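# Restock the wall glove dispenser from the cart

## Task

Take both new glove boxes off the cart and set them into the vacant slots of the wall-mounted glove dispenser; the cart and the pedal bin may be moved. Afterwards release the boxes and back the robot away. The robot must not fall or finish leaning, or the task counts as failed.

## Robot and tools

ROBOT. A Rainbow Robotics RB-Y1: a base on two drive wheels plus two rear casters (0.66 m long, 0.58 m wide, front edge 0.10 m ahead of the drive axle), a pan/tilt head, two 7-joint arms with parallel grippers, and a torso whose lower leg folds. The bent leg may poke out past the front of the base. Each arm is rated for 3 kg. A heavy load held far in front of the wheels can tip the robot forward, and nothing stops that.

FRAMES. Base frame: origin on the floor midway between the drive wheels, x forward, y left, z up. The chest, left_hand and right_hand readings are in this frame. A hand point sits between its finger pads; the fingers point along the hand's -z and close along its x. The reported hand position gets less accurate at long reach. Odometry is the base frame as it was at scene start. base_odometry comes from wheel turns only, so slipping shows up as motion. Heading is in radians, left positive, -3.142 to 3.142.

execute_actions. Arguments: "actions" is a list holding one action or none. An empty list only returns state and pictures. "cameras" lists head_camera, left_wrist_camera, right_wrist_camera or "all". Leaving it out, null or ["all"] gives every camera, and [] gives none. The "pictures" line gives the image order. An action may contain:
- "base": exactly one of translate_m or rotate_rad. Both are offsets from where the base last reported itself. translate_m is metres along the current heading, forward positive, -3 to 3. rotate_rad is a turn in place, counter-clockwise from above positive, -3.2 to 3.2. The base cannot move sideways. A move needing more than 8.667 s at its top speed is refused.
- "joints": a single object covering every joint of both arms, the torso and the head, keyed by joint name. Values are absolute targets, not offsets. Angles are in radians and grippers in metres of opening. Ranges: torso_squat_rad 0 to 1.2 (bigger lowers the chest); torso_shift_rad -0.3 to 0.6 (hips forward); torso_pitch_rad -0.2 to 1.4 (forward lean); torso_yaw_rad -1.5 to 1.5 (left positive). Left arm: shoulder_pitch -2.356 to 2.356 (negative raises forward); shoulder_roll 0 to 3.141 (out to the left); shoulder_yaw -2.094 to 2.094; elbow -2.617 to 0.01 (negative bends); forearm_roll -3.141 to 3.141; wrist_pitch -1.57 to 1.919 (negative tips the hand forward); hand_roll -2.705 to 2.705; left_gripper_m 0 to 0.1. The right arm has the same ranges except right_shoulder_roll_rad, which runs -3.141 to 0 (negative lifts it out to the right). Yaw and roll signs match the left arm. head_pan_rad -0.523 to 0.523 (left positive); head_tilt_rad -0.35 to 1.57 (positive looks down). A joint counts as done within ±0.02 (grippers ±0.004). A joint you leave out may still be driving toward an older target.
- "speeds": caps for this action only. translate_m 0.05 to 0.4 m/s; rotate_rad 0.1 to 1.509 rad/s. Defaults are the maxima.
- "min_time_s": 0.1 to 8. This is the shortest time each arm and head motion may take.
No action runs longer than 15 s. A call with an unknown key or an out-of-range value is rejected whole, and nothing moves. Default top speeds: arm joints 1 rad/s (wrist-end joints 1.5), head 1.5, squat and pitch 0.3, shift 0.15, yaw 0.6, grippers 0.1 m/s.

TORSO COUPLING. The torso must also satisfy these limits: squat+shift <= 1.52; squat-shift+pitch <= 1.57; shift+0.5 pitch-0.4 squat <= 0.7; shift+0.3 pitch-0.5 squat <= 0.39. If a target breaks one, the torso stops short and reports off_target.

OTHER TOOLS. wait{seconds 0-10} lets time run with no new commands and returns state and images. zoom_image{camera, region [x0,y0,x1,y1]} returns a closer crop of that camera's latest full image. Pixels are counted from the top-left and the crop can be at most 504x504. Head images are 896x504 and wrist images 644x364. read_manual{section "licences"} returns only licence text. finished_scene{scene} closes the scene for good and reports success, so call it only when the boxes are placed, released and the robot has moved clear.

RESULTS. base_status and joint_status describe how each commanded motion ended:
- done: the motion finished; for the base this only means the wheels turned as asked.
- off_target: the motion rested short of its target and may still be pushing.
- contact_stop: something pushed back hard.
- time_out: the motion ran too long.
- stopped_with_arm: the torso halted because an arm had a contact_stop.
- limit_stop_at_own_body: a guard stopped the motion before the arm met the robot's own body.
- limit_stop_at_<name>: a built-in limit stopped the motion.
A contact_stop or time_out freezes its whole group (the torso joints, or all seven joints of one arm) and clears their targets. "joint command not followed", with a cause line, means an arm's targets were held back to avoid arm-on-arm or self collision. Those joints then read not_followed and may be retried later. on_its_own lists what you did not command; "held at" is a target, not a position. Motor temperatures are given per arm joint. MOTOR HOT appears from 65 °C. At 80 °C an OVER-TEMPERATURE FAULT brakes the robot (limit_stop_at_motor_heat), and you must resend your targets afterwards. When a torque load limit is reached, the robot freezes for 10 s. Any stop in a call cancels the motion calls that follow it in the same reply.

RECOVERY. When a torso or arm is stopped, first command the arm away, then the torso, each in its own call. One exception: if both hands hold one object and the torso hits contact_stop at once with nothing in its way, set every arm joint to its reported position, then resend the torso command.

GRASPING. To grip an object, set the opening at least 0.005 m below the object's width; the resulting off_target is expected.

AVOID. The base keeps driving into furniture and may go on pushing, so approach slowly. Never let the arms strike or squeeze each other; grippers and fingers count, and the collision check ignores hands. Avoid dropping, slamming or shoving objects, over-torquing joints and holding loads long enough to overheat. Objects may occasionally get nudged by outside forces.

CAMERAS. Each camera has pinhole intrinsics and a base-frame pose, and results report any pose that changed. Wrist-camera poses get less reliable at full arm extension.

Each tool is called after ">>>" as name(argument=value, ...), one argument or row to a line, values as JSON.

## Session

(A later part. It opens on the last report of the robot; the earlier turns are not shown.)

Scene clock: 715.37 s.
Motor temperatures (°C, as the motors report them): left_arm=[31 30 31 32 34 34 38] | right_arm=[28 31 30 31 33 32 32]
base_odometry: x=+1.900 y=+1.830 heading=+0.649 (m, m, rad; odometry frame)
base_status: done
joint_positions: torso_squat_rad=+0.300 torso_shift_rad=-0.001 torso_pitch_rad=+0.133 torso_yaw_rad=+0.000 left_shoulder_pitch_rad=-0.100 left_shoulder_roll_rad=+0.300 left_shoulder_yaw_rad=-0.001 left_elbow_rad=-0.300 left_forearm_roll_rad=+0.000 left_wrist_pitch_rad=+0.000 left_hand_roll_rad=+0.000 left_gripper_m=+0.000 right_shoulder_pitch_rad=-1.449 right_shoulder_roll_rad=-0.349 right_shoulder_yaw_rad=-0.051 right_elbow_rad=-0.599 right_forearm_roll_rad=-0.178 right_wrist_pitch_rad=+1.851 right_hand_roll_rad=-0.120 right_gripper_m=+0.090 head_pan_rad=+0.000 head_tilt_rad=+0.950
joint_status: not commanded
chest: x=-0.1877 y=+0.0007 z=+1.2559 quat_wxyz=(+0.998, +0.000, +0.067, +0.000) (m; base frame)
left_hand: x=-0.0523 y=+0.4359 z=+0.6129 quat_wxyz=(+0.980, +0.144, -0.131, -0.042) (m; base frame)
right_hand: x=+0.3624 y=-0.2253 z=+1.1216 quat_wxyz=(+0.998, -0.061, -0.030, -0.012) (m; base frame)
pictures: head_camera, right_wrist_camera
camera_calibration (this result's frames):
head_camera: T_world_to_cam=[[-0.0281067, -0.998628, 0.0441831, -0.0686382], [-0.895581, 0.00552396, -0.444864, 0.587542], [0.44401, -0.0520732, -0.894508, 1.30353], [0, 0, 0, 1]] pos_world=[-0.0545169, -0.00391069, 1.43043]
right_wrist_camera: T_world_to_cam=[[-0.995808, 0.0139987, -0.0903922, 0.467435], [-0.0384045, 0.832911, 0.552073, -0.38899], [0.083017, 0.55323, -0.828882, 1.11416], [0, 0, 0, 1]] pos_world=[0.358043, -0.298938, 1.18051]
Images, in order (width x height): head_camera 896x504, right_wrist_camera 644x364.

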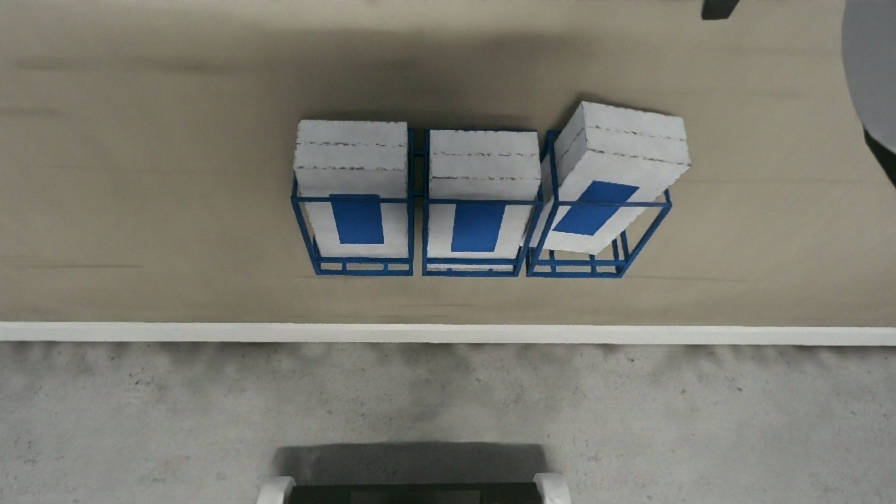

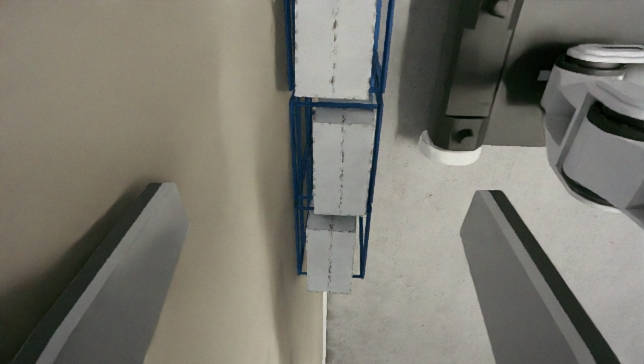

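>>> execute_actions(
  actions=[],
)

Scene clock: 733.60 s.
Motor temperatures (°C, as the motors report them): left_arm=[30 30 31 32 34 33 38] | right_arm=[30 31 30 32 33 33 32]
base_odometry: x=+1.900 y=+1.830 heading=+0.649 (m, m, rad; odometry frame)
base_status: done
joint_positions: torso_squat_rad=+0.300 torso_shift_rad=-0.001 torso_pitch_rad=+0.133 torso_yaw_rad=+0.000 left_shoulder_pitch_rad=-0.100 left_shoulder_roll_rad=+0.300 left_shoulder_yaw_rad=-0.001 left_elbow_rad=-0.300 left_forearm_roll_rad=+0.000 left_wrist_pitch_rad=+0.000 left_hand_roll_rad=+0.000 left_gripper_m=+0.000 right_shoulder_pitch_rad=-1.449 right_shoulder_roll_rad=-0.349 right_shoulder_yaw_rad=-0.051 right_elbow_rad=-0.599 right_forearm_roll_rad=-0.178 right_wrist_pitch_rad=+1.851 right_hand_roll_rad=-0.120 right_gripper_m=+0.090 head_pan_rad=+0.000 head_tilt_rad=+0.950
joint_status: not commanded
chest: x=-0.1877 y=+0.0007 z=+1.2559 quat_wxyz=(+0.998, +0.000, +0.067, +0.000) (m; base frame)
left_hand: x=-0.0523 y=+0.4359 z=+0.6129 quat_wxyz=(+0.980, +0.144, -0.131, -0.042) (m; base frame)
right_hand: x=+0.3624 y=-0.2253 z=+1.1216 quat_wxyz=(+0.998, -0.061, -0.030, -0.012) (m; base frame)
pictures: head_camera, left_wrist_camera, right_wrist_camera
camera_calibration (this result's frames):
head_camera: T_world_to_cam=[[-0.0281065, -0.998628, 0.0441832, -0.0686382], [-0.895581, 0.00552371, -0.444865, 0.587543], [0.44401, -0.0520732, -0.894507, 1.30353], [0, 0, 0, 1]] pos_world=[-0.0545172, -0.00391053, 1.43043]
left_wrist_camera: T_world_to_cam=[[0.958775, -0.131399, 0.25196, -0.0468486], [-0.225411, -0.891578, 0.392784, 0.161173], [0.173031, -0.433386, -0.884441, 0.830089], [0, 0, 0, 1]] pos_world=[-0.0623835, 0.497291, 0.682663]
right_wrist_camera: T_world_to_cam=[[-0.995808, 0.0139985, -0.0903928, 0.467436], [-0.0384049, 0.832911, 0.552073, -0.38899], [0.0830173, 0.55323, -0.828881, 1.11416], [0, 0, 0, 1]] pos_world=[0.358042, -0.298938, 1.18051]
Images, in order (width x height): head_camera 896x504, left_wrist_camera 644x364, right_wrist_camera 644x364.

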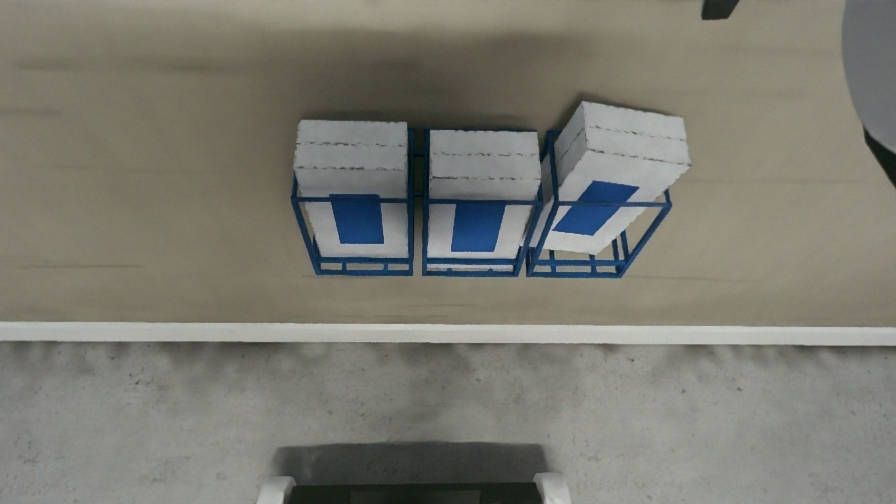

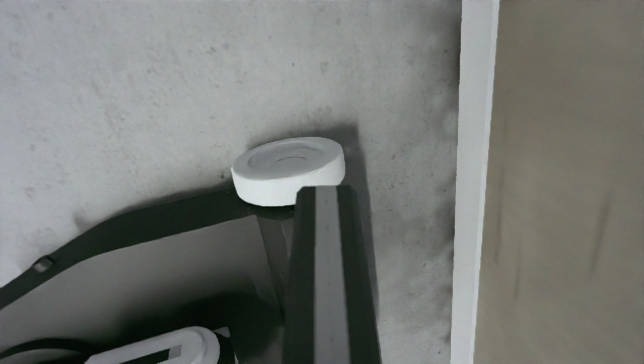

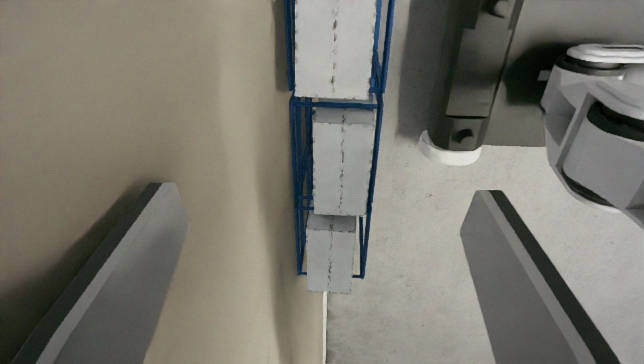

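>>> execute_actions(
  actions=[
    {"joints":{"torso_squat_rad":0.9}},
  ],
  cameras=["head_camera","right_wrist_camera"],
)

>>> execute_actions(
  actions=[
    {"joints":{"right_gripper_m":0.05}},
  ],
  cameras=[],
)

>>> execute_actions(
  actions=[
    {"joints":{"torso_squat_rad":0.78}},
  ],
  cameras=["head_camera"],
)

Scene clock: 753.07 s.
Motor temperatures (°C, as the motors report them): left_arm=[29 30 31 32 34 33 38] | right_arm=[31 30 30 32 33 34 32]
base_odometry: x=+1.900 y=+1.830 heading=+0.649 (m, m, rad; odometry frame)
base_status: not commanded
joint_positions: torso_squat_rad=+0.900 torso_shift_rad=-0.001 torso_pitch_rad=+0.132 torso_yaw_rad=+0.000 left_shoulder_pitch_rad=-0.100 left_shoulder_roll_rad=+0.300 left_shoulder_yaw_rad=-0.001 left_elbow_rad=-0.300 left_forearm_roll_rad=+0.000 left_wrist_pitch_rad=+0.000 left_hand_roll_rad=+0.000 left_gripper_m=+0.000 right_shoulder_pitch_rad=-1.450 right_shoulder_roll_rad=-0.350 right_shoulder_yaw_rad=-0.051 right_elbow_rad=-0.600 right_forearm_roll_rad=-0.178 right_wrist_pitch_rad=+1.852 right_hand_roll_rad=-0.120 right_gripper_m=+0.090 head_pan_rad=+0.000 head_tilt_rad=+0.950
joint_status: all done
chest: x=-0.1877 y=+0.0005 z=+1.0223 quat_wxyz=(+0.998, +0.000, +0.066, +0.000) (m; base frame)
left_hand: x=-0.0519 y=+0.4357 z=+0.3793 quat_wxyz=(+0.980, +0.144, -0.132, -0.042) (m; base frame)
right_hand: x=+0.3627 y=-0.2255 z=+0.8890 quat_wxyz=(+0.998, -0.061, -0.031, -0.012) (m; base frame)
pictures: head_camera, right_wrist_camera
camera_calibration (this result's frames):
head_camera: T_world_to_cam=[[-0.02814, -0.998628, 0.0441629, -0.0585185], [-0.895258, 0.00552492, -0.445514, 0.484313], [0.444659, -0.0520739, -0.894185, 1.09434], [0, 0, 0, 1]] pos_world=[-0.0546678, -0.00412771, 1.19689]
right_wrist_camera: T_world_to_cam=[[-0.995665, 0.014011, -0.0919515, 0.44798], [-0.0392516, 0.832957, 0.551943, -0.259916], [0.0843249, 0.55316, -0.828796, 0.920882], [0, 0, 0, 1]] pos_world=[0.358183, -0.299172, 0.947875]
Images, in order (width x height): head_camera 896x504, right_wrist_camera 644x364.

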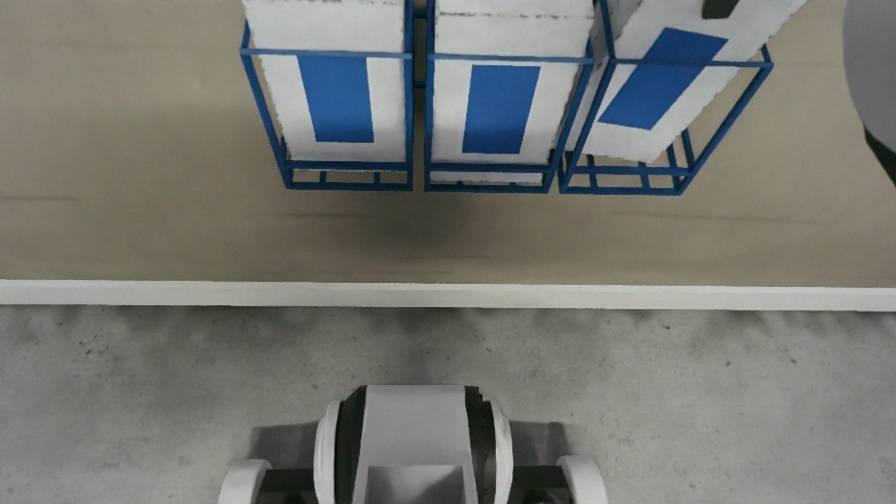

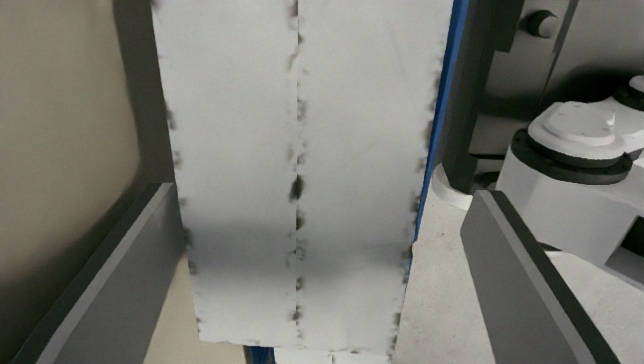

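Scene clock: 753.97 s.
Motor temperatures (°C, as the motors report them): left_arm=[29 30 31 32 34 33 38] | right_arm=[31 30 30 32 33 34 32]
base_odometry: x=+1.900 y=+1.830 heading=+0.649 (m, m, rad; odometry frame)
base_status: not commanded
joint_positions: torso_squat_rad=+0.900 torso_shift_rad=-0.001 torso_pitch_rad=+0.132 torso_yaw_rad=+0.000 left_shoulder_pitch_rad=-0.100 left_shoulder_roll_rad=+0.300 left_shoulder_yaw_rad=-0.001 left_elbow_rad=-0.300 left_forearm_roll_rad=+0.000 left_wrist_pitch_rad=+0.000 left_hand_roll_rad=+0.000 left_gripper_m=+0.000 right_shoulder_pitch_rad=-1.450 right_shoulder_roll_rad=-0.350 right_shoulder_yaw_rad=-0.051 right_elbow_rad=-0.600 right_forearm_roll_rad=-0.178 right_wrist_pitch_rad=+1.852 right_hand_roll_rad=-0.120 right_gripper_m=+0.057 head_pan_rad=+0.000 head_tilt_rad=+0.950
joint_status: right_gripper_m off_target (ended at +0.057, target +0.050)
chest: x=-0.1877 y=+0.0005 z=+1.0223 quat_wxyz=(+0.998, +0.000, +0.066, +0.000) (m; base frame)
left_hand: x=-0.0519 y=+0.4357 z=+0.3793 quat_wxyz=(+0.980, +0.144, -0.132, -0.042) (m; base frame)
right_hand: x=+0.3627 y=-0.2255 z=+0.8890 quat_wxyz=(+0.998, -0.061, -0.031, -0.012) (m; base frame)
pictures: none
No camera images: the call's "cameras" was empty. Leave "cameras" out to get every camera's image.

Scene clock: 755.13 s.
Motor temperatures (°C, as the motors report them): left_arm=[29 30 31 32 34 33 38] | right_arm=[31 30 30 32 33 34 32]
base_odometry: x=+1.900 y=+1.830 heading=+0.649 (m, m, rad; odometry frame)
base_status: not commanded
joint_positions: torso_squat_rad=+0.780 torso_shift_rad=-0.001 torso_pitch_rad=+0.133 torso_yaw_rad=+0.000 left_shoulder_pitch_rad=-0.100 left_shoulder_roll_rad=+0.300 left_shoulder_yaw_rad=-0.001 left_elbow_rad=-0.300 left_forearm_roll_rad=+0.000 left_wrist_pitch_rad=+0.000 left_hand_roll_rad=+0.000 left_gripper_m=+0.000 right_shoulder_pitch_rad=-1.446 right_shoulder_roll_rad=-0.348 right_shoulder_yaw_rad=-0.051 right_elbow_rad=-0.598 right_forearm_roll_rad=-0.178 right_wrist_pitch_rad=+1.851 right_hand_roll_rad=-0.120 right_gripper_m=+0.057 head_pan_rad=+0.000 head_tilt_rad=+0.950
joint_status: all done
chest: x=-0.1874 y=+0.0005 z=+1.0847 quat_wxyz=(+0.998, +0.000, +0.067, +0.000) (m; base frame)
left_hand: x=-0.0522 y=+0.4358 z=+0.4417 quat_wxyz=(+0.980, +0.144, -0.131, -0.042) (m; base frame)
right_hand: x=+0.3619 y=-0.2255 z=+0.9486 quat_wxyz=(+0.998, -0.061, -0.028, -0.012) (m; base frame)
pictures: head_camera
camera_calibration (this result's frames):
head_camera: T_world_to_cam=[[-0.0281576, -0.998632, 0.04406, -0.0611455], [-0.895636, 0.0056309, -0.444751, 0.511487], [0.443895, -0.0519849, -0.89457, 1.15034], [0, 0, 0, 1]] pos_world=[-0.0542461, -0.00414153, 1.25924]
Images, in order (width x height): head_camera 896x504.

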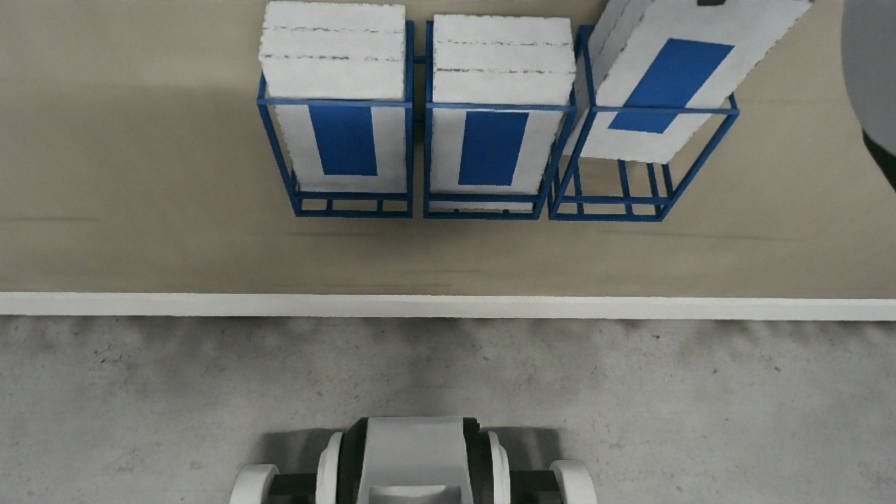

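>>> execute_actions(
  actions=[
    {"joints":{"right_forearm_roll_rad":0.0,"right_shoulder_roll_rad":-0.23},"min_time_s":2},
  ],
  cameras=["head_camera"],
)

Scene clock: 762.50 s.
Motor temperatures (°C, as the motors report them): left_arm=[29 30 31 32 34 33 38] | right_arm=[32 31 30 32 33 34 32]
base_odometry: x=+1.900 y=+1.830 heading=+0.649 (m, m, rad; odometry frame)
base_status: not commanded
joint_positions: torso_squat_rad=+0.780 torso_shift_rad=-0.001 torso_pitch_rad=+0.134 torso_yaw_rad=+0.000 left_shoulder_pitch_rad=-0.100 left_shoulder_roll_rad=+0.300 left_shoulder_yaw_rad=-0.001 left_elbow_rad=-0.300 left_forearm_roll_rad=+0.000 left_wrist_pitch_rad=+0.000 left_hand_roll_rad=+0.000 left_gripper_m=+0.000 right_shoulder_pitch_rad=-1.449 right_shoulder_roll_rad=-0.230 right_shoulder_yaw_rad=-0.051 right_elbow_rad=-0.599 right_forearm_roll_rad=+0.000 right_wrist_pitch_rad=+1.850 right_hand_roll_rad=-0.120 right_gripper_m=+0.056 head_pan_rad=+0.000 head_tilt_rad=+0.950
joint_status: all done
chest: x=-0.1871 y=+0.0004 z=+1.0848 quat_wxyz=(+0.998, +0.000, +0.067, +0.000) (m; base frame)
left_hand: x=-0.0521 y=+0.4358 z=+0.4418 quat_wxyz=(+0.980, +0.144, -0.131, -0.042) (m; base frame)
right_hand: x=+0.3583 y=-0.1995 z=+0.9364 quat_wxyz=(+0.991, -0.129, -0.028, +0.018) (m; base frame)
pictures: head_camera
camera_calibration (this result's frames):
head_camera: T_world_to_cam=[[-0.0280554, -0.998641, 0.0439211, -0.0610626], [-0.895836, 0.00562439, -0.444348, 0.511357], [0.443497, -0.0518125, -0.894777, 1.15038], [0, 0, 0, 1]] pos_world=[-0.0538097, -0.00425177, 1.25923]
Images, in order (width x height): head_camera 896x504.

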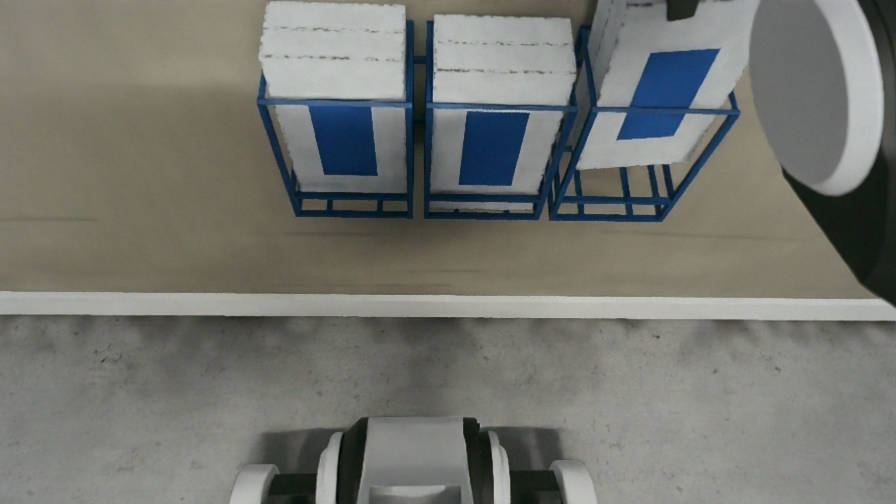

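>>> execute_actions(
  actions=[
    {"joints":{"torso_squat_rad":0.9}},
  ],
  cameras=["head_camera"],
)

Scene clock: 766.03 s.
Motor temperatures (°C, as the motors report them): left_arm=[29 30 31 32 34 33 38] | right_arm=[32 30 30 32 33 34 32]
base_odometry: x=+1.900 y=+1.831 heading=+0.649 (m, m, rad; odometry frame)
base_status: not commanded
joint_positions: torso_squat_rad=+0.900 torso_shift_rad=-0.001 torso_pitch_rad=+0.133 torso_yaw_rad=+0.000 left_shoulder_pitch_rad=-0.100 left_shoulder_roll_rad=+0.300 left_shoulder_yaw_rad=-0.001 left_elbow_rad=-0.300 left_forearm_roll_rad=+0.000 left_wrist_pitch_rad=+0.000 left_hand_roll_rad=+0.000 left_gripper_m=+0.000 right_shoulder_pitch_rad=-1.453 right_shoulder_roll_rad=-0.230 right_shoulder_yaw_rad=-0.051 right_elbow_rad=-0.602 right_forearm_roll_rad=+0.000 right_wrist_pitch_rad=+1.850 right_hand_roll_rad=-0.120 right_gripper_m=+0.057 head_pan_rad=+0.000 head_tilt_rad=+0.950
joint_status: all done
chest: x=-0.1874 y=+0.0006 z=+1.0223 quat_wxyz=(+0.998, +0.000, +0.066, +0.000) (m; base frame)
left_hand: x=-0.0520 y=+0.4357 z=+0.3792 quat_wxyz=(+0.980, +0.143, -0.131, -0.042) (m; base frame)
right_hand: x=+0.3593 y=-0.1982 z=+0.8772 quat_wxyz=(+0.991, -0.129, -0.032, +0.018) (m; base frame)
pictures: head_camera
camera_calibration (this result's frames):
head_camera: T_world_to_cam=[[-0.027918, -0.998627, 0.044336, -0.0585713], [-0.895432, 0.00526901, -0.445167, 0.484181], [0.444322, -0.0521281, -0.894349, 1.09435], [0, 0, 0, 1]] pos_world=[-0.0543288, -0.0039955, 1.19687]
Images, in order (width x height): head_camera 896x504.

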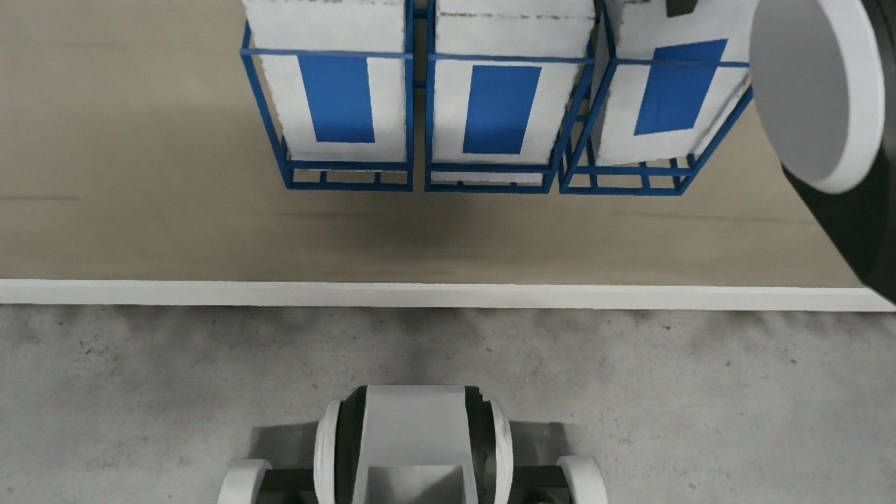

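Inside the slot now. Lower more and release.

>>> execute_actions(
  actions=[
    {"joints":{"torso_squat_rad":0.96}},
  ],
  cameras=[],
)

>>> execute_actions(
  actions=[
    {"joints":{"right_gripper_m":0.09}},
  ],
  cameras=[],
)

>>> execute_actions(
  actions=[
    {"joints":{"torso_squat_rad":0.4}},
  ],
  cameras=["head_camera"],
)

Scene clock: 772.93 s.
Motor temperatures (°C, as the motors report them): left_arm=[28 30 31 32 34 33 38] | right_arm=[32 30 30 32 33 33 32]
base_odometry: x=+1.900 y=+1.831 heading=+0.649 (m, m, rad; odometry frame)
base_status: not commanded
joint_positions: torso_squat_rad=+0.960 torso_shift_rad=-0.001 torso_pitch_rad=+0.132 torso_yaw_rad=+0.000 left_shoulder_pitch_rad=-0.100 left_shoulder_roll_rad=+0.300 left_shoulder_yaw_rad=-0.001 left_elbow_rad=-0.300 left_forearm_roll_rad=+0.000 left_wrist_pitch_rad=+0.000 left_hand_roll_rad=+0.000 left_gripper_m=+0.000 right_shoulder_pitch_rad=-1.457 right_shoulder_roll_rad=-0.231 right_shoulder_yaw_rad=-0.051 right_elbow_rad=-0.604 right_forearm_roll_rad=+0.000 right_wrist_pitch_rad=+1.850 right_hand_roll_rad=-0.120 right_gripper_m=+0.061 head_pan_rad=+0.000 head_tilt_rad=+0.950
joint_status: all done
chest: x=-0.1879 y=+0.0007 z=+0.9886 quat_wxyz=(+0.998, +0.000, +0.066, +0.000) (m; base frame)
left_hand: x=-0.0518 y=+0.4356 z=+0.3456 quat_wxyz=(+0.980, +0.143, -0.132, -0.042) (m; base frame)
right_hand: x=+0.3603 y=-0.1976 z=+0.8467 quat_wxyz=(+0.991, -0.129, -0.036, +0.018) (m; base frame)
pictures: none
No camera images: the call's "cameras" was empty. Leave "cameras" out to get every camera's image.

Scene clock: 773.83 s.
Motor temperatures (°C, as the motors report them): left_arm=[28 30 31 32 34 33 38] | right_arm=[32 30 30 32 33 33 32]
base_odometry: x=+1.900 y=+1.831 heading=+0.649 (m, m, rad; odometry frame)
base_status: not commanded
joint_positions: torso_squat_rad=+0.960 torso_shift_rad=-0.001 torso_pitch_rad=+0.134 torso_yaw_rad=+0.000 left_shoulder_pitch_rad=-0.100 left_shoulder_roll_rad=+0.300 left_shoulder_yaw_rad=-0.001 left_elbow_rad=-0.300 left_forearm_roll_rad=+0.000 left_wrist_pitch_rad=+0.000 left_hand_roll_rad=+0.000 left_gripper_m=+0.000 right_shoulder_pitch_rad=-1.450 right_shoulder_roll_rad=-0.230 right_shoulder_yaw_rad=-0.051 right_elbow_rad=-0.600 right_forearm_roll_rad=+0.000 right_wrist_pitch_rad=+1.850 right_hand_roll_rad=-0.120 right_gripper_m=+0.090 head_pan_rad=+0.000 head_tilt_rad=+0.950
joint_status: all done
chest: x=-0.1870 y=+0.0005 z=+0.9886 quat_wxyz=(+0.998, +0.000, +0.067, +0.000) (m; base frame)
left_hand: x=-0.0522 y=+0.4357 z=+0.3455 quat_wxyz=(+0.980, +0.143, -0.131, -0.042) (m; base frame)
right_hand: x=+0.3588 y=-0.1988 z=+0.8412 quat_wxyz=(+0.991, -0.129, -0.030, +0.018) (m; base frame)
pictures: none
No camera images: the call's "cameras" was empty. Leave "cameras" out to get every camera's image.

Scene clock: 776.60 s.
Motor temperatures (°C, as the motors report them): left_arm=[28 30 31 32 34 33 38] | right_arm=[32 30 30 32 33 33 32]
base_odometry: x=+1.900 y=+1.831 heading=+0.649 (m, m, rad; odometry frame)
base_status: not commanded
joint_positions: torso_squat_rad=+0.400 torso_shift_rad=-0.001 torso_pitch_rad=+0.134 torso_yaw_rad=+0.000 left_shoulder_pitch_rad=-0.100 left_shoulder_roll_rad=+0.300 left_shoulder_yaw_rad=-0.001 left_elbow_rad=-0.300 left_forearm_roll_rad=+0.000 left_wrist_pitch_rad=+0.000 left_hand_roll_rad=+0.000 left_gripper_m=+0.000 right_shoulder_pitch_rad=-1.450 right_shoulder_roll_rad=-0.230 right_shoulder_yaw_rad=-0.051 right_elbow_rad=-0.600 right_forearm_roll_rad=+0.000 right_wrist_pitch_rad=+1.850 right_hand_roll_rad=-0.120 right_gripper_m=+0.090 head_pan_rad=+0.000 head_tilt_rad=+0.950
joint_status: all done
chest: x=-0.1869 y=+0.0007 z=+1.2319 quat_wxyz=(+0.998, +0.000, +0.067, +0.000) (m; base frame)
left_hand: x=-0.0524 y=+0.4360 z=+0.5887 quat_wxyz=(+0.980, +0.143, -0.131, -0.042) (m; base frame)
right_hand: x=+0.3587 y=-0.1986 z=+1.0840 quat_wxyz=(+0.991, -0.129, -0.029, +0.018) (m; base frame)
pictures: head_camera
camera_calibration (this result's frames):
head_camera: T_world_to_cam=[[-0.0277689, -0.998634, 0.0442668, -0.0675653], [-0.896018, 0.00523466, -0.443987, 0.576358], [0.443149, -0.0519929, -0.894939, 1.28209], [0, 0, 0, 1]] pos_world=[-0.0536046, -0.00383072, 1.40627]
Images, in order (width x height): head_camera 896x504.

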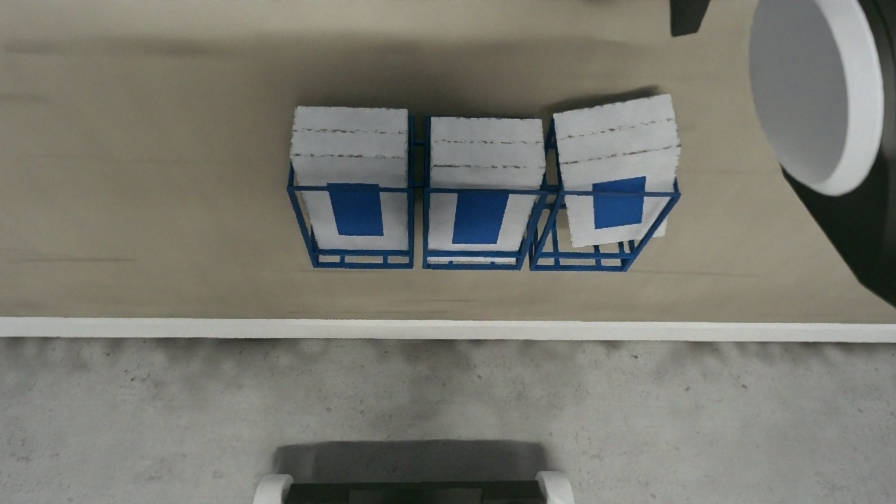

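>>> execute_actions(
  actions=[
    {"joints":{"torso_squat_rad":0.9}},
  ],
  cameras=["right_wrist_camera"],
)

>>> execute_actions(
  actions=[
    {"joints":{"right_gripper_m":0.05}},
  ],
  cameras=[],
)

>>> execute_actions(
  actions=[
    {"joints":{"torso_squat_rad":0.78}},
  ],
  cameras=[],
)

>>> execute_actions(
  actions=[
    {"joints":{"right_forearm_roll_rad":-0.1,"right_shoulder_roll_rad":-0.28},"min_time_s":2},
  ],
  cameras=["head_camera"],
)

Scene clock: 788.20 s.
Motor temperatures (°C, as the motors report them): left_arm=[28 30 31 32 34 33 38] | right_arm=[31 30 30 32 33 33 32]
base_odometry: x=+1.900 y=+1.831 heading=+0.649 (m, m, rad; odometry frame)
base_status: not commanded
joint_positions: torso_squat_rad=+0.900 torso_shift_rad=-0.001 torso_pitch_rad=+0.134 torso_yaw_rad=+0.000 left_shoulder_pitch_rad=-0.100 left_shoulder_roll_rad=+0.300 left_shoulder_yaw_rad=-0.001 left_elbow_rad=-0.300 left_forearm_roll_rad=+0.000 left_wrist_pitch_rad=+0.000 left_hand_roll_rad=+0.000 left_gripper_m=+0.000 right_shoulder_pitch_rad=-1.450 right_shoulder_roll_rad=-0.230 right_shoulder_yaw_rad=-0.051 right_elbow_rad=-0.600 right_forearm_roll_rad=+0.000 right_wrist_pitch_rad=+1.850 right_hand_roll_rad=-0.120 right_gripper_m=+0.090 head_pan_rad=+0.000 head_tilt_rad=+0.950
joint_status: all done
chest: x=-0.1870 y=+0.0005 z=+1.0223 quat_wxyz=(+0.998, +0.000, +0.067, +0.000) (m; base frame)
left_hand: x=-0.0522 y=+0.4358 z=+0.3791 quat_wxyz=(+0.980, +0.143, -0.131, -0.042) (m; base frame)
right_hand: x=+0.3587 y=-0.1988 z=+0.8746 quat_wxyz=(+0.991, -0.129, -0.029, +0.018) (m; base frame)
pictures: right_wrist_camera
camera_calibration (this result's frames):
right_wrist_camera: T_world_to_cam=[[-0.995315, -0.0529533, -0.0808927, 0.419265], [-0.0829581, 0.897448, 0.433249, -0.142121], [0.0496551, 0.43793, -0.897637, 0.944198], [0, 0, 0, 1]] pos_world=[0.358627, -0.263745, 0.943036]
Images, in order (width x height): right_wrist_camera 644x364.

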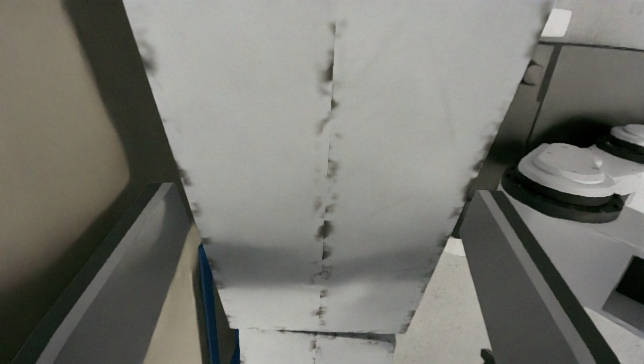

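Scene clock: 789.10 s.
Motor temperatures (°C, as the motors report them): left_arm=[28 30 31 32 34 33 38] | right_arm=[31 30 30 32 33 33 32]
base_odometry: x=+1.900 y=+1.831 heading=+0.649 (m, m, rad; odometry frame)
base_status: not commanded
joint_positions: torso_squat_rad=+0.900 torso_shift_rad=-0.001 torso_pitch_rad=+0.134 torso_yaw_rad=+0.000 left_shoulder_pitch_rad=-0.100 left_shoulder_roll_rad=+0.300 left_shoulder_yaw_rad=-0.001 left_elbow_rad=-0.300 left_forearm_roll_rad=+0.000 left_wrist_pitch_rad=+0.000 left_hand_roll_rad=+0.000 left_gripper_m=+0.000 right_shoulder_pitch_rad=-1.450 right_shoulder_roll_rad=-0.230 right_shoulder_yaw_rad=-0.051 right_elbow_rad=-0.600 right_forearm_roll_rad=+0.000 right_wrist_pitch_rad=+1.850 right_hand_roll_rad=-0.120 right_gripper_m=+0.058 head_pan_rad=+0.000 head_tilt_rad=+0.950
joint_status: right_gripper_m off_target (ended at +0.058, target +0.050)
chest: x=-0.1870 y=+0.0005 z=+1.0223 quat_wxyz=(+0.998, +0.000, +0.067, +0.000) (m; base frame)
left_hand: x=-0.0522 y=+0.4358 z=+0.3791 quat_wxyz=(+0.980, +0.143, -0.131, -0.042) (m; base frame)
right_hand: x=+0.3587 y=-0.1988 z=+0.8746 quat_wxyz=(+0.991, -0.129, -0.029, +0.018) (m; base frame)
pictures: none
No camera images: the call's "cameras" was empty. Leave "cameras" out to get every camera's image.

Scene clock: 790.27 s.
Motor temperatures (°C, as the motors report them): left_arm=[28 30 31 32 34 33 38] | right_arm=[31 30 30 32 33 33 32]
base_odometry: x=+1.900 y=+1.831 heading=+0.649 (m, m, rad; odometry frame)
base_status: not commanded
joint_positions: torso_squat_rad=+0.780 torso_shift_rad=+0.000 torso_pitch_rad=+0.134 torso_yaw_rad=+0.000 left_shoulder_pitch_rad=-0.100 left_shoulder_roll_rad=+0.300 left_shoulder_yaw_rad=-0.001 left_elbow_rad=-0.300 left_forearm_roll_rad=+0.000 left_wrist_pitch_rad=+0.000 left_hand_roll_rad=+0.000 left_gripper_m=+0.000 right_shoulder_pitch_rad=-1.449 right_shoulder_roll_rad=-0.230 right_shoulder_yaw_rad=-0.051 right_elbow_rad=-0.600 right_forearm_roll_rad=+0.000 right_wrist_pitch_rad=+1.850 right_hand_roll_rad=-0.120 right_gripper_m=+0.057 head_pan_rad=+0.000 head_tilt_rad=+0.950
joint_status: all done
chest: x=-0.1868 y=+0.0006 z=+1.0848 quat_wxyz=(+0.998, +0.000, +0.067, +0.000) (m; base frame)
left_hand: x=-0.0523 y=+0.4358 z=+0.4416 quat_wxyz=(+0.980, +0.143, -0.131, -0.042) (m; base frame)
right_hand: x=+0.3587 y=-0.1987 z=+0.9364 quat_wxyz=(+0.991, -0.129, -0.029, +0.018) (m; base frame)
pictures: none
No camera images: the call's "cameras" was empty. Leave "cameras" out to get every camera's image.

Scene clock: 792.57 s.
Motor temperatures (°C, as the motors report them): left_arm=[28 30 31 32 34 33 38] | right_arm=[32 30 30 32 33 33 32]
base_odometry: x=+1.900 y=+1.831 heading=+0.649 (m, m, rad; odometry frame)
base_status: not commanded
joint_positions: torso_squat_rad=+0.780 torso_shift_rad=+0.000 torso_pitch_rad=+0.134 torso_yaw_rad=+0.000 left_shoulder_pitch_rad=-0.100 left_shoulder_roll_rad=+0.300 left_shoulder_yaw_rad=-0.001 left_elbow_rad=-0.300 left_forearm_roll_rad=+0.000 left_wrist_pitch_rad=+0.000 left_hand_roll_rad=+0.000 left_gripper_m=+0.000 right_shoulder_pitch_rad=-1.449 right_shoulder_roll_rad=-0.279 right_shoulder_yaw_rad=-0.051 right_elbow_rad=-0.600 right_forearm_roll_rad=-0.100 right_wrist_pitch_rad=+1.850 right_hand_roll_rad=-0.120 right_gripper_m=+0.057 head_pan_rad=+0.000 head_tilt_rad=+0.950
joint_status: all done
chest: x=-0.1868 y=+0.0006 z=+1.0848 quat_wxyz=(+0.998, +0.000, +0.067, +0.000) (m; base frame)
left_hand: x=-0.0523 y=+0.4358 z=+0.4416 quat_wxyz=(+0.980, +0.143, -0.131, -0.042) (m; base frame)
right_hand: x=+0.3602 y=-0.2042 z=+0.9403 quat_wxyz=(+0.996, -0.089, -0.027, +0.009) (m; base frame)
pictures: head_camera
camera_calibration (this result's frames):
head_camera: T_world_to_cam=[[-0.0277849, -0.998634, 0.0442463, -0.0611827], [-0.896089, 0.00526654, -0.443843, 0.511017], [0.443004, -0.0519808, -0.895012, 1.15041], [0, 0, 0, 1]] pos_world=[-0.0534202, -0.00399105, 1.25915]
Images, in order (width x height): head_camera 896x504.

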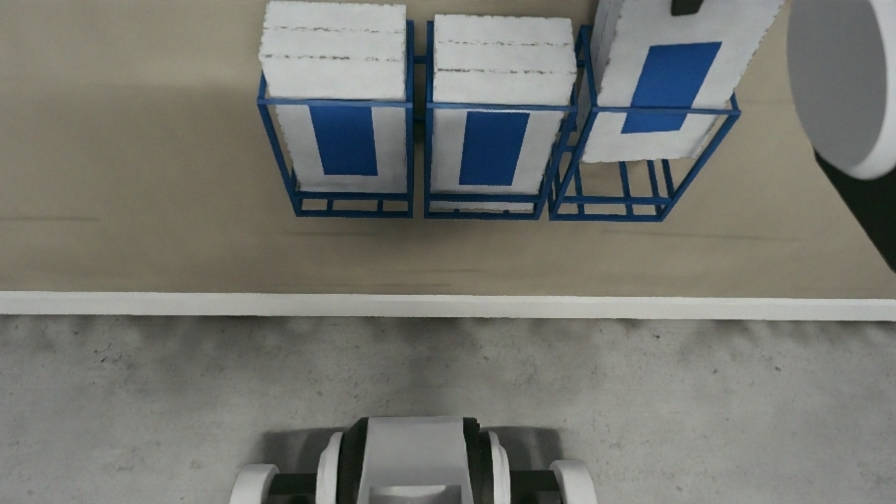

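>>> execute_actions(
  actions=[
    {"joints":{"torso_squat_rad":0.87}},
  ],
  cameras=["head_camera"],
)

>>> zoom_image(
  camera="head_camera",
  region=[420,0,800,210],
)

Scene clock: 797.10 s.
Motor temperatures (°C, as the motors report them): left_arm=[28 30 31 32 34 33 38] | right_arm=[32 30 30 32 33 33 32]
base_odometry: x=+1.900 y=+1.831 heading=+0.649 (m, m, rad; odometry frame)
base_status: not commanded
joint_positions: torso_squat_rad=+0.870 torso_shift_rad=-0.001 torso_pitch_rad=+0.134 torso_yaw_rad=+0.000 left_shoulder_pitch_rad=-0.100 left_shoulder_roll_rad=+0.300 left_shoulder_yaw_rad=-0.001 left_elbow_rad=-0.300 left_forearm_roll_rad=+0.000 left_wrist_pitch_rad=+0.000 left_hand_roll_rad=+0.000 left_gripper_m=+0.000 right_shoulder_pitch_rad=-1.449 right_shoulder_roll_rad=-0.280 right_shoulder_yaw_rad=-0.051 right_elbow_rad=-0.600 right_forearm_roll_rad=-0.100 right_wrist_pitch_rad=+1.850 right_hand_roll_rad=-0.120 right_gripper_m=+0.057 head_pan_rad=+0.000 head_tilt_rad=+0.950
joint_status: all done
chest: x=-0.1869 y=+0.0005 z=+1.0386 quat_wxyz=(+0.998, +0.000, +0.067, +0.000) (m; base frame)
left_hand: x=-0.0522 y=+0.4358 z=+0.3954 quat_wxyz=(+0.980, +0.143, -0.131, -0.042) (m; base frame)
right_hand: x=+0.3601 y=-0.2044 z=+0.8943 quat_wxyz=(+0.996, -0.089, -0.027, +0.009) (m; base frame)
pictures: head_camera
camera_calibration (this result's frames):
head_camera: T_world_to_cam=[[-0.0278004, -0.998634, 0.0442348, -0.0591772], [-0.895937, 0.00526776, -0.44415, 0.490731], [0.44331, -0.0519791, -0.89486, 1.109], [0, 0, 0, 1]] pos_world=[-0.0536112, -0.00403655, 1.21298]
Images, in order (width x height): head_camera 896x504.

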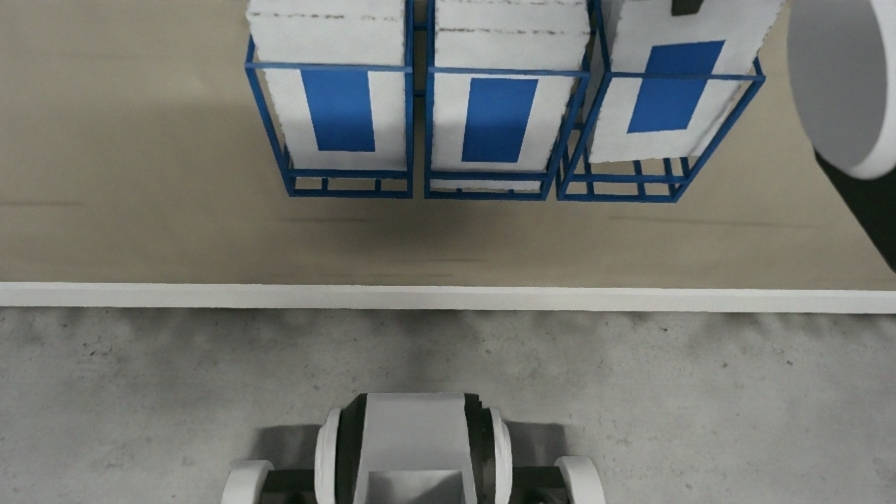

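Region (420, 0, 800, 210) of head_camera's 896x504 image, scaled by 1.326, with more detail than that image has; it fills the top 279 rows of this view, and the rest is white.

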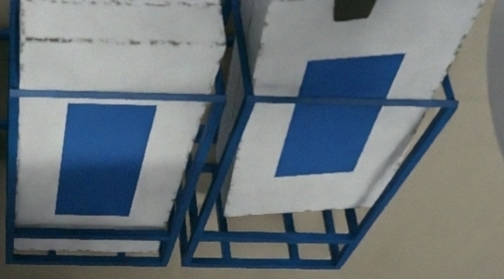

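>>> execute_actions(
  actions=[
    {"joints":{"right_forearm_roll_rad":-0.06,"right_shoulder_roll_rad":-0.25,"torso_squat_rad":0.92}},
  ],
  cameras=["head_camera"],
)

>>> zoom_image(
  camera="head_camera",
  region=[420,0,800,210],
)

Scene clock: 802.90 s.
Motor temperatures (°C, as the motors report them): left_arm=[28 30 31 32 34 33 38] | right_arm=[32 30 30 32 33 32 32]
base_odometry: x=+1.900 y=+1.831 heading=+0.649 (m, m, rad; odometry frame)
base_status: not commanded
joint_positions: torso_squat_rad=+0.920 torso_shift_rad=-0.001 torso_pitch_rad=+0.133 torso_yaw_rad=+0.000 left_shoulder_pitch_rad=-0.100 left_shoulder_roll_rad=+0.300 left_shoulder_yaw_rad=-0.001 left_elbow_rad=-0.300 left_forearm_roll_rad=+0.000 left_wrist_pitch_rad=+0.000 left_hand_roll_rad=+0.000 left_gripper_m=+0.000 right_shoulder_pitch_rad=-1.453 right_shoulder_roll_rad=-0.252 right_shoulder_yaw_rad=-0.051 right_elbow_rad=-0.602 right_forearm_roll_rad=-0.059 right_wrist_pitch_rad=+1.850 right_hand_roll_rad=-0.120 right_gripper_m=+0.058 head_pan_rad=+0.000 head_tilt_rad=+0.950
joint_status: all done
chest: x=-0.1875 y=+0.0005 z=+1.0112 quat_wxyz=(+0.998, +0.000, +0.066, +0.000) (m; base frame)
left_hand: x=-0.0519 y=+0.4357 z=+0.3682 quat_wxyz=(+0.980, +0.143, -0.131, -0.042) (m; base frame)
right_hand: x=+0.3594 y=-0.1973 z=+0.8672 quat_wxyz=(+0.994, -0.104, -0.030, +0.017) (m; base frame)
pictures: head_camera
camera_calibration (this result's frames):
head_camera: T_world_to_cam=[[-0.0279826, -0.998626, 0.0443007, -0.0580947], [-0.895301, 0.00532727, -0.445431, 0.479444], [0.444583, -0.0521267, -0.89422, 1.08444], [0, 0, 0, 1]] pos_world=[-0.0545028, -0.00404068, 1.18586]
Images, in order (width x height): head_camera 896x504.

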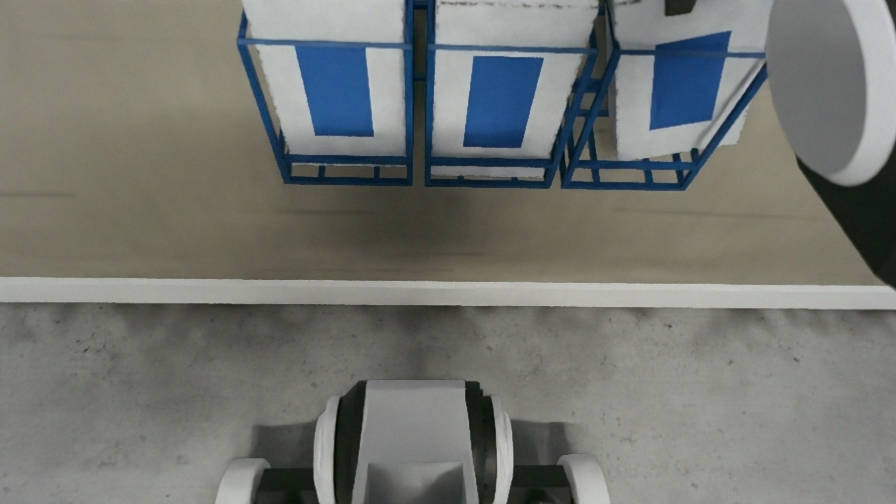

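Region (420, 0, 800, 210) of head_camera's 896x504 image, scaled by 1.326, with more detail than that image has; it fills the top 279 rows of this view, and the rest is white.

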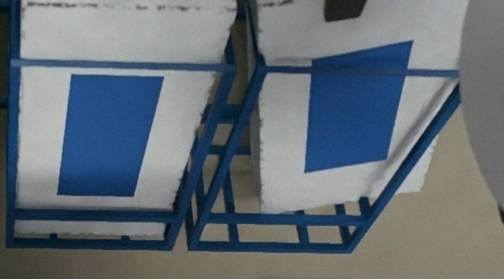

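>>> execute_actions(
  actions=[
    {"joints":{"torso_squat_rad":0.8}},
  ],
  cameras=[],
)

>>> execute_actions(
  actions=[
    {"joints":{"right_forearm_roll_rad":-0.14,"right_shoulder_roll_rad":-0.31},"min_time_s":2},
  ],
  cameras=["head_camera"],
)

>>> zoom_image(
  camera="head_camera",
  region=[420,0,800,230],
)

Scene clock: 814.80 s.
Motor temperatures (°C, as the motors report them): left_arm=[28 30 31 32 34 33 38] | right_arm=[31 30 30 32 33 32 32]
base_odometry: x=+1.900 y=+1.831 heading=+0.649 (m, m, rad; odometry frame)
base_status: not commanded
joint_positions: torso_squat_rad=+0.800 torso_shift_rad=+0.000 torso_pitch_rad=+0.134 torso_yaw_rad=+0.000 left_shoulder_pitch_rad=-0.100 left_shoulder_roll_rad=+0.300 left_shoulder_yaw_rad=-0.001 left_elbow_rad=-0.300 left_forearm_roll_rad=+0.000 left_wrist_pitch_rad=+0.000 left_hand_roll_rad=+0.000 left_gripper_m=+0.000 right_shoulder_pitch_rad=-1.450 right_shoulder_roll_rad=-0.250 right_shoulder_yaw_rad=-0.051 right_elbow_rad=-0.600 right_forearm_roll_rad=-0.060 right_wrist_pitch_rad=+1.850 right_hand_roll_rad=-0.120 right_gripper_m=+0.057 head_pan_rad=+0.000 head_tilt_rad=+0.950
joint_status: all done
chest: x=-0.1868 y=+0.0005 z=+1.0748 quat_wxyz=(+0.998, +0.000, +0.067, +0.000) (m; base frame)
left_hand: x=-0.0523 y=+0.4358 z=+0.4316 quat_wxyz=(+0.980, +0.143, -0.131, -0.042) (m; base frame)
right_hand: x=+0.3587 y=-0.1969 z=+0.9270 quat_wxyz=(+0.994, -0.103, -0.026, +0.017) (m; base frame)
pictures: none
No camera images: the call's "cameras" was empty. Leave "cameras" out to get every camera's image.

Scene clock: 817.10 s.
Motor temperatures (°C, as the motors report them): left_arm=[28 30 31 32 34 33 38] | right_arm=[31 30 30 32 33 32 32]
base_odometry: x=+1.900 y=+1.831 heading=+0.649 (m, m, rad; odometry frame)
base_status: not commanded
joint_positions: torso_squat_rad=+0.800 torso_shift_rad=-0.001 torso_pitch_rad=+0.134 torso_yaw_rad=+0.000 left_shoulder_pitch_rad=-0.100 left_shoulder_roll_rad=+0.300 left_shoulder_yaw_rad=-0.001 left_elbow_rad=-0.300 left_forearm_roll_rad=+0.000 left_wrist_pitch_rad=+0.000 left_hand_roll_rad=+0.000 left_gripper_m=+0.000 right_shoulder_pitch_rad=-1.449 right_shoulder_roll_rad=-0.308 right_shoulder_yaw_rad=-0.051 right_elbow_rad=-0.600 right_forearm_roll_rad=-0.140 right_wrist_pitch_rad=+1.850 right_hand_roll_rad=-0.120 right_gripper_m=+0.057 head_pan_rad=+0.000 head_tilt_rad=+0.950
joint_status: all done
chest: x=-0.1869 y=+0.0005 z=+1.0748 quat_wxyz=(+0.998, +0.000, +0.067, +0.000) (m; base frame)
left_hand: x=-0.0523 y=+0.4358 z=+0.4316 quat_wxyz=(+0.980, +0.143, -0.131, -0.042) (m; base frame)
right_hand: x=+0.3613 y=-0.2113 z=+0.9341 quat_wxyz=(+0.997, -0.073, -0.027, +0.002) (m; base frame)
pictures: head_camera
camera_calibration (this result's frames):
head_camera: T_world_to_cam=[[-0.0279293, -0.998631, 0.0442283, -0.0607853], [-0.896026, 0.00539682, -0.443969, 0.506674], [0.443122, -0.0520295, -0.89495, 1.14151], [0, 0, 0, 1]] pos_world=[-0.0535339, -0.00404429, 1.24923]
Images, in order (width x height): head_camera 896x504.

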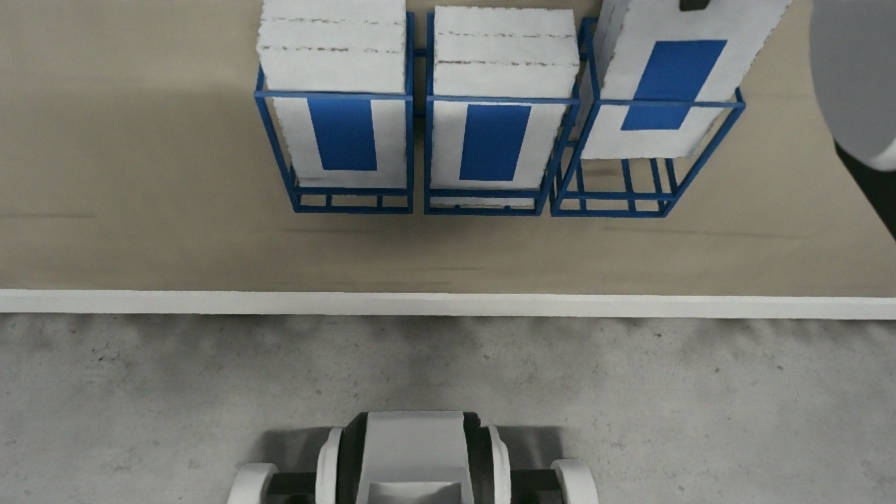

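Region (420, 0, 800, 230) of head_camera's 896x504 image, scaled by 1.326, with more detail than that image has; it fills the top 305 rows of this view, and the rest is white.

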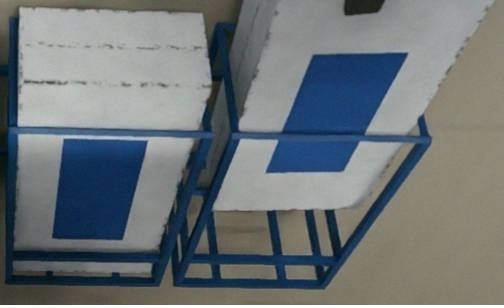

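Now level and bottom a bit left. Lower.

>>> execute_actions(
  actions=[
    {"joints":{"torso_squat_rad":0.9}},
  ],
  cameras=["head_camera"],
)

>>> zoom_image(
  camera="head_camera",
  region=[420,0,800,230],
)

Scene clock: 821.50 s.
Motor temperatures (°C, as the motors report them): left_arm=[28 30 31 32 34 33 38] | right_arm=[31 30 30 32 33 32 32]
base_odometry: x=+1.900 y=+1.830 heading=+0.649 (m, m, rad; odometry frame)
base_status: not commanded
joint_positions: torso_squat_rad=+0.900 torso_shift_rad=-0.001 torso_pitch_rad=+0.133 torso_yaw_rad=+0.000 left_shoulder_pitch_rad=-0.100 left_shoulder_roll_rad=+0.300 left_shoulder_yaw_rad=-0.001 left_elbow_rad=-0.300 left_forearm_roll_rad=+0.000 left_wrist_pitch_rad=+0.000 left_hand_roll_rad=+0.000 left_gripper_m=+0.000 right_shoulder_pitch_rad=-1.450 right_shoulder_roll_rad=-0.309 right_shoulder_yaw_rad=-0.051 right_elbow_rad=-0.600 right_forearm_roll_rad=-0.140 right_wrist_pitch_rad=+1.850 right_hand_roll_rad=-0.120 right_gripper_m=+0.057 head_pan_rad=+0.000 head_tilt_rad=+0.950
joint_status: all done
chest: x=-0.1872 y=+0.0005 z=+1.0223 quat_wxyz=(+0.998, +0.000, +0.067, +0.000) (m; base frame)
left_hand: x=-0.0521 y=+0.4357 z=+0.3792 quat_wxyz=(+0.980, +0.143, -0.131, -0.042) (m; base frame)
right_hand: x=+0.3615 y=-0.2117 z=+0.8827 quat_wxyz=(+0.997, -0.074, -0.028, +0.001) (m; base frame)
pictures: head_camera
camera_calibration (this result's frames):
head_camera: T_world_to_cam=[[-0.0279527, -0.998631, 0.0442047, -0.0584995], [-0.895693, 0.00538924, -0.444641, 0.483829], [0.443794, -0.0520227, -0.894618, 1.09441], [0, 0, 0, 1]] pos_world=[-0.0539636, -0.00409295, 1.19679]
Images, in order (width x height): head_camera 896x504.

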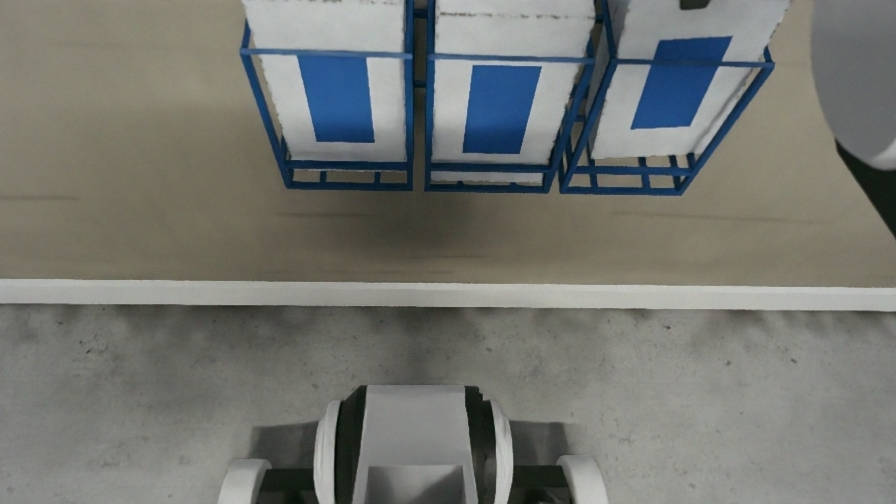

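Region (420, 0, 800, 230) of head_camera's 896x504 image, scaled by 1.326, with more detail than that image has; it fills the top 305 rows of this view, and the rest is white.

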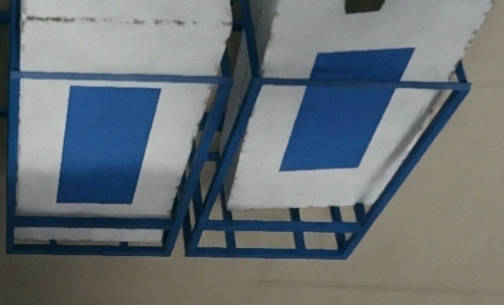

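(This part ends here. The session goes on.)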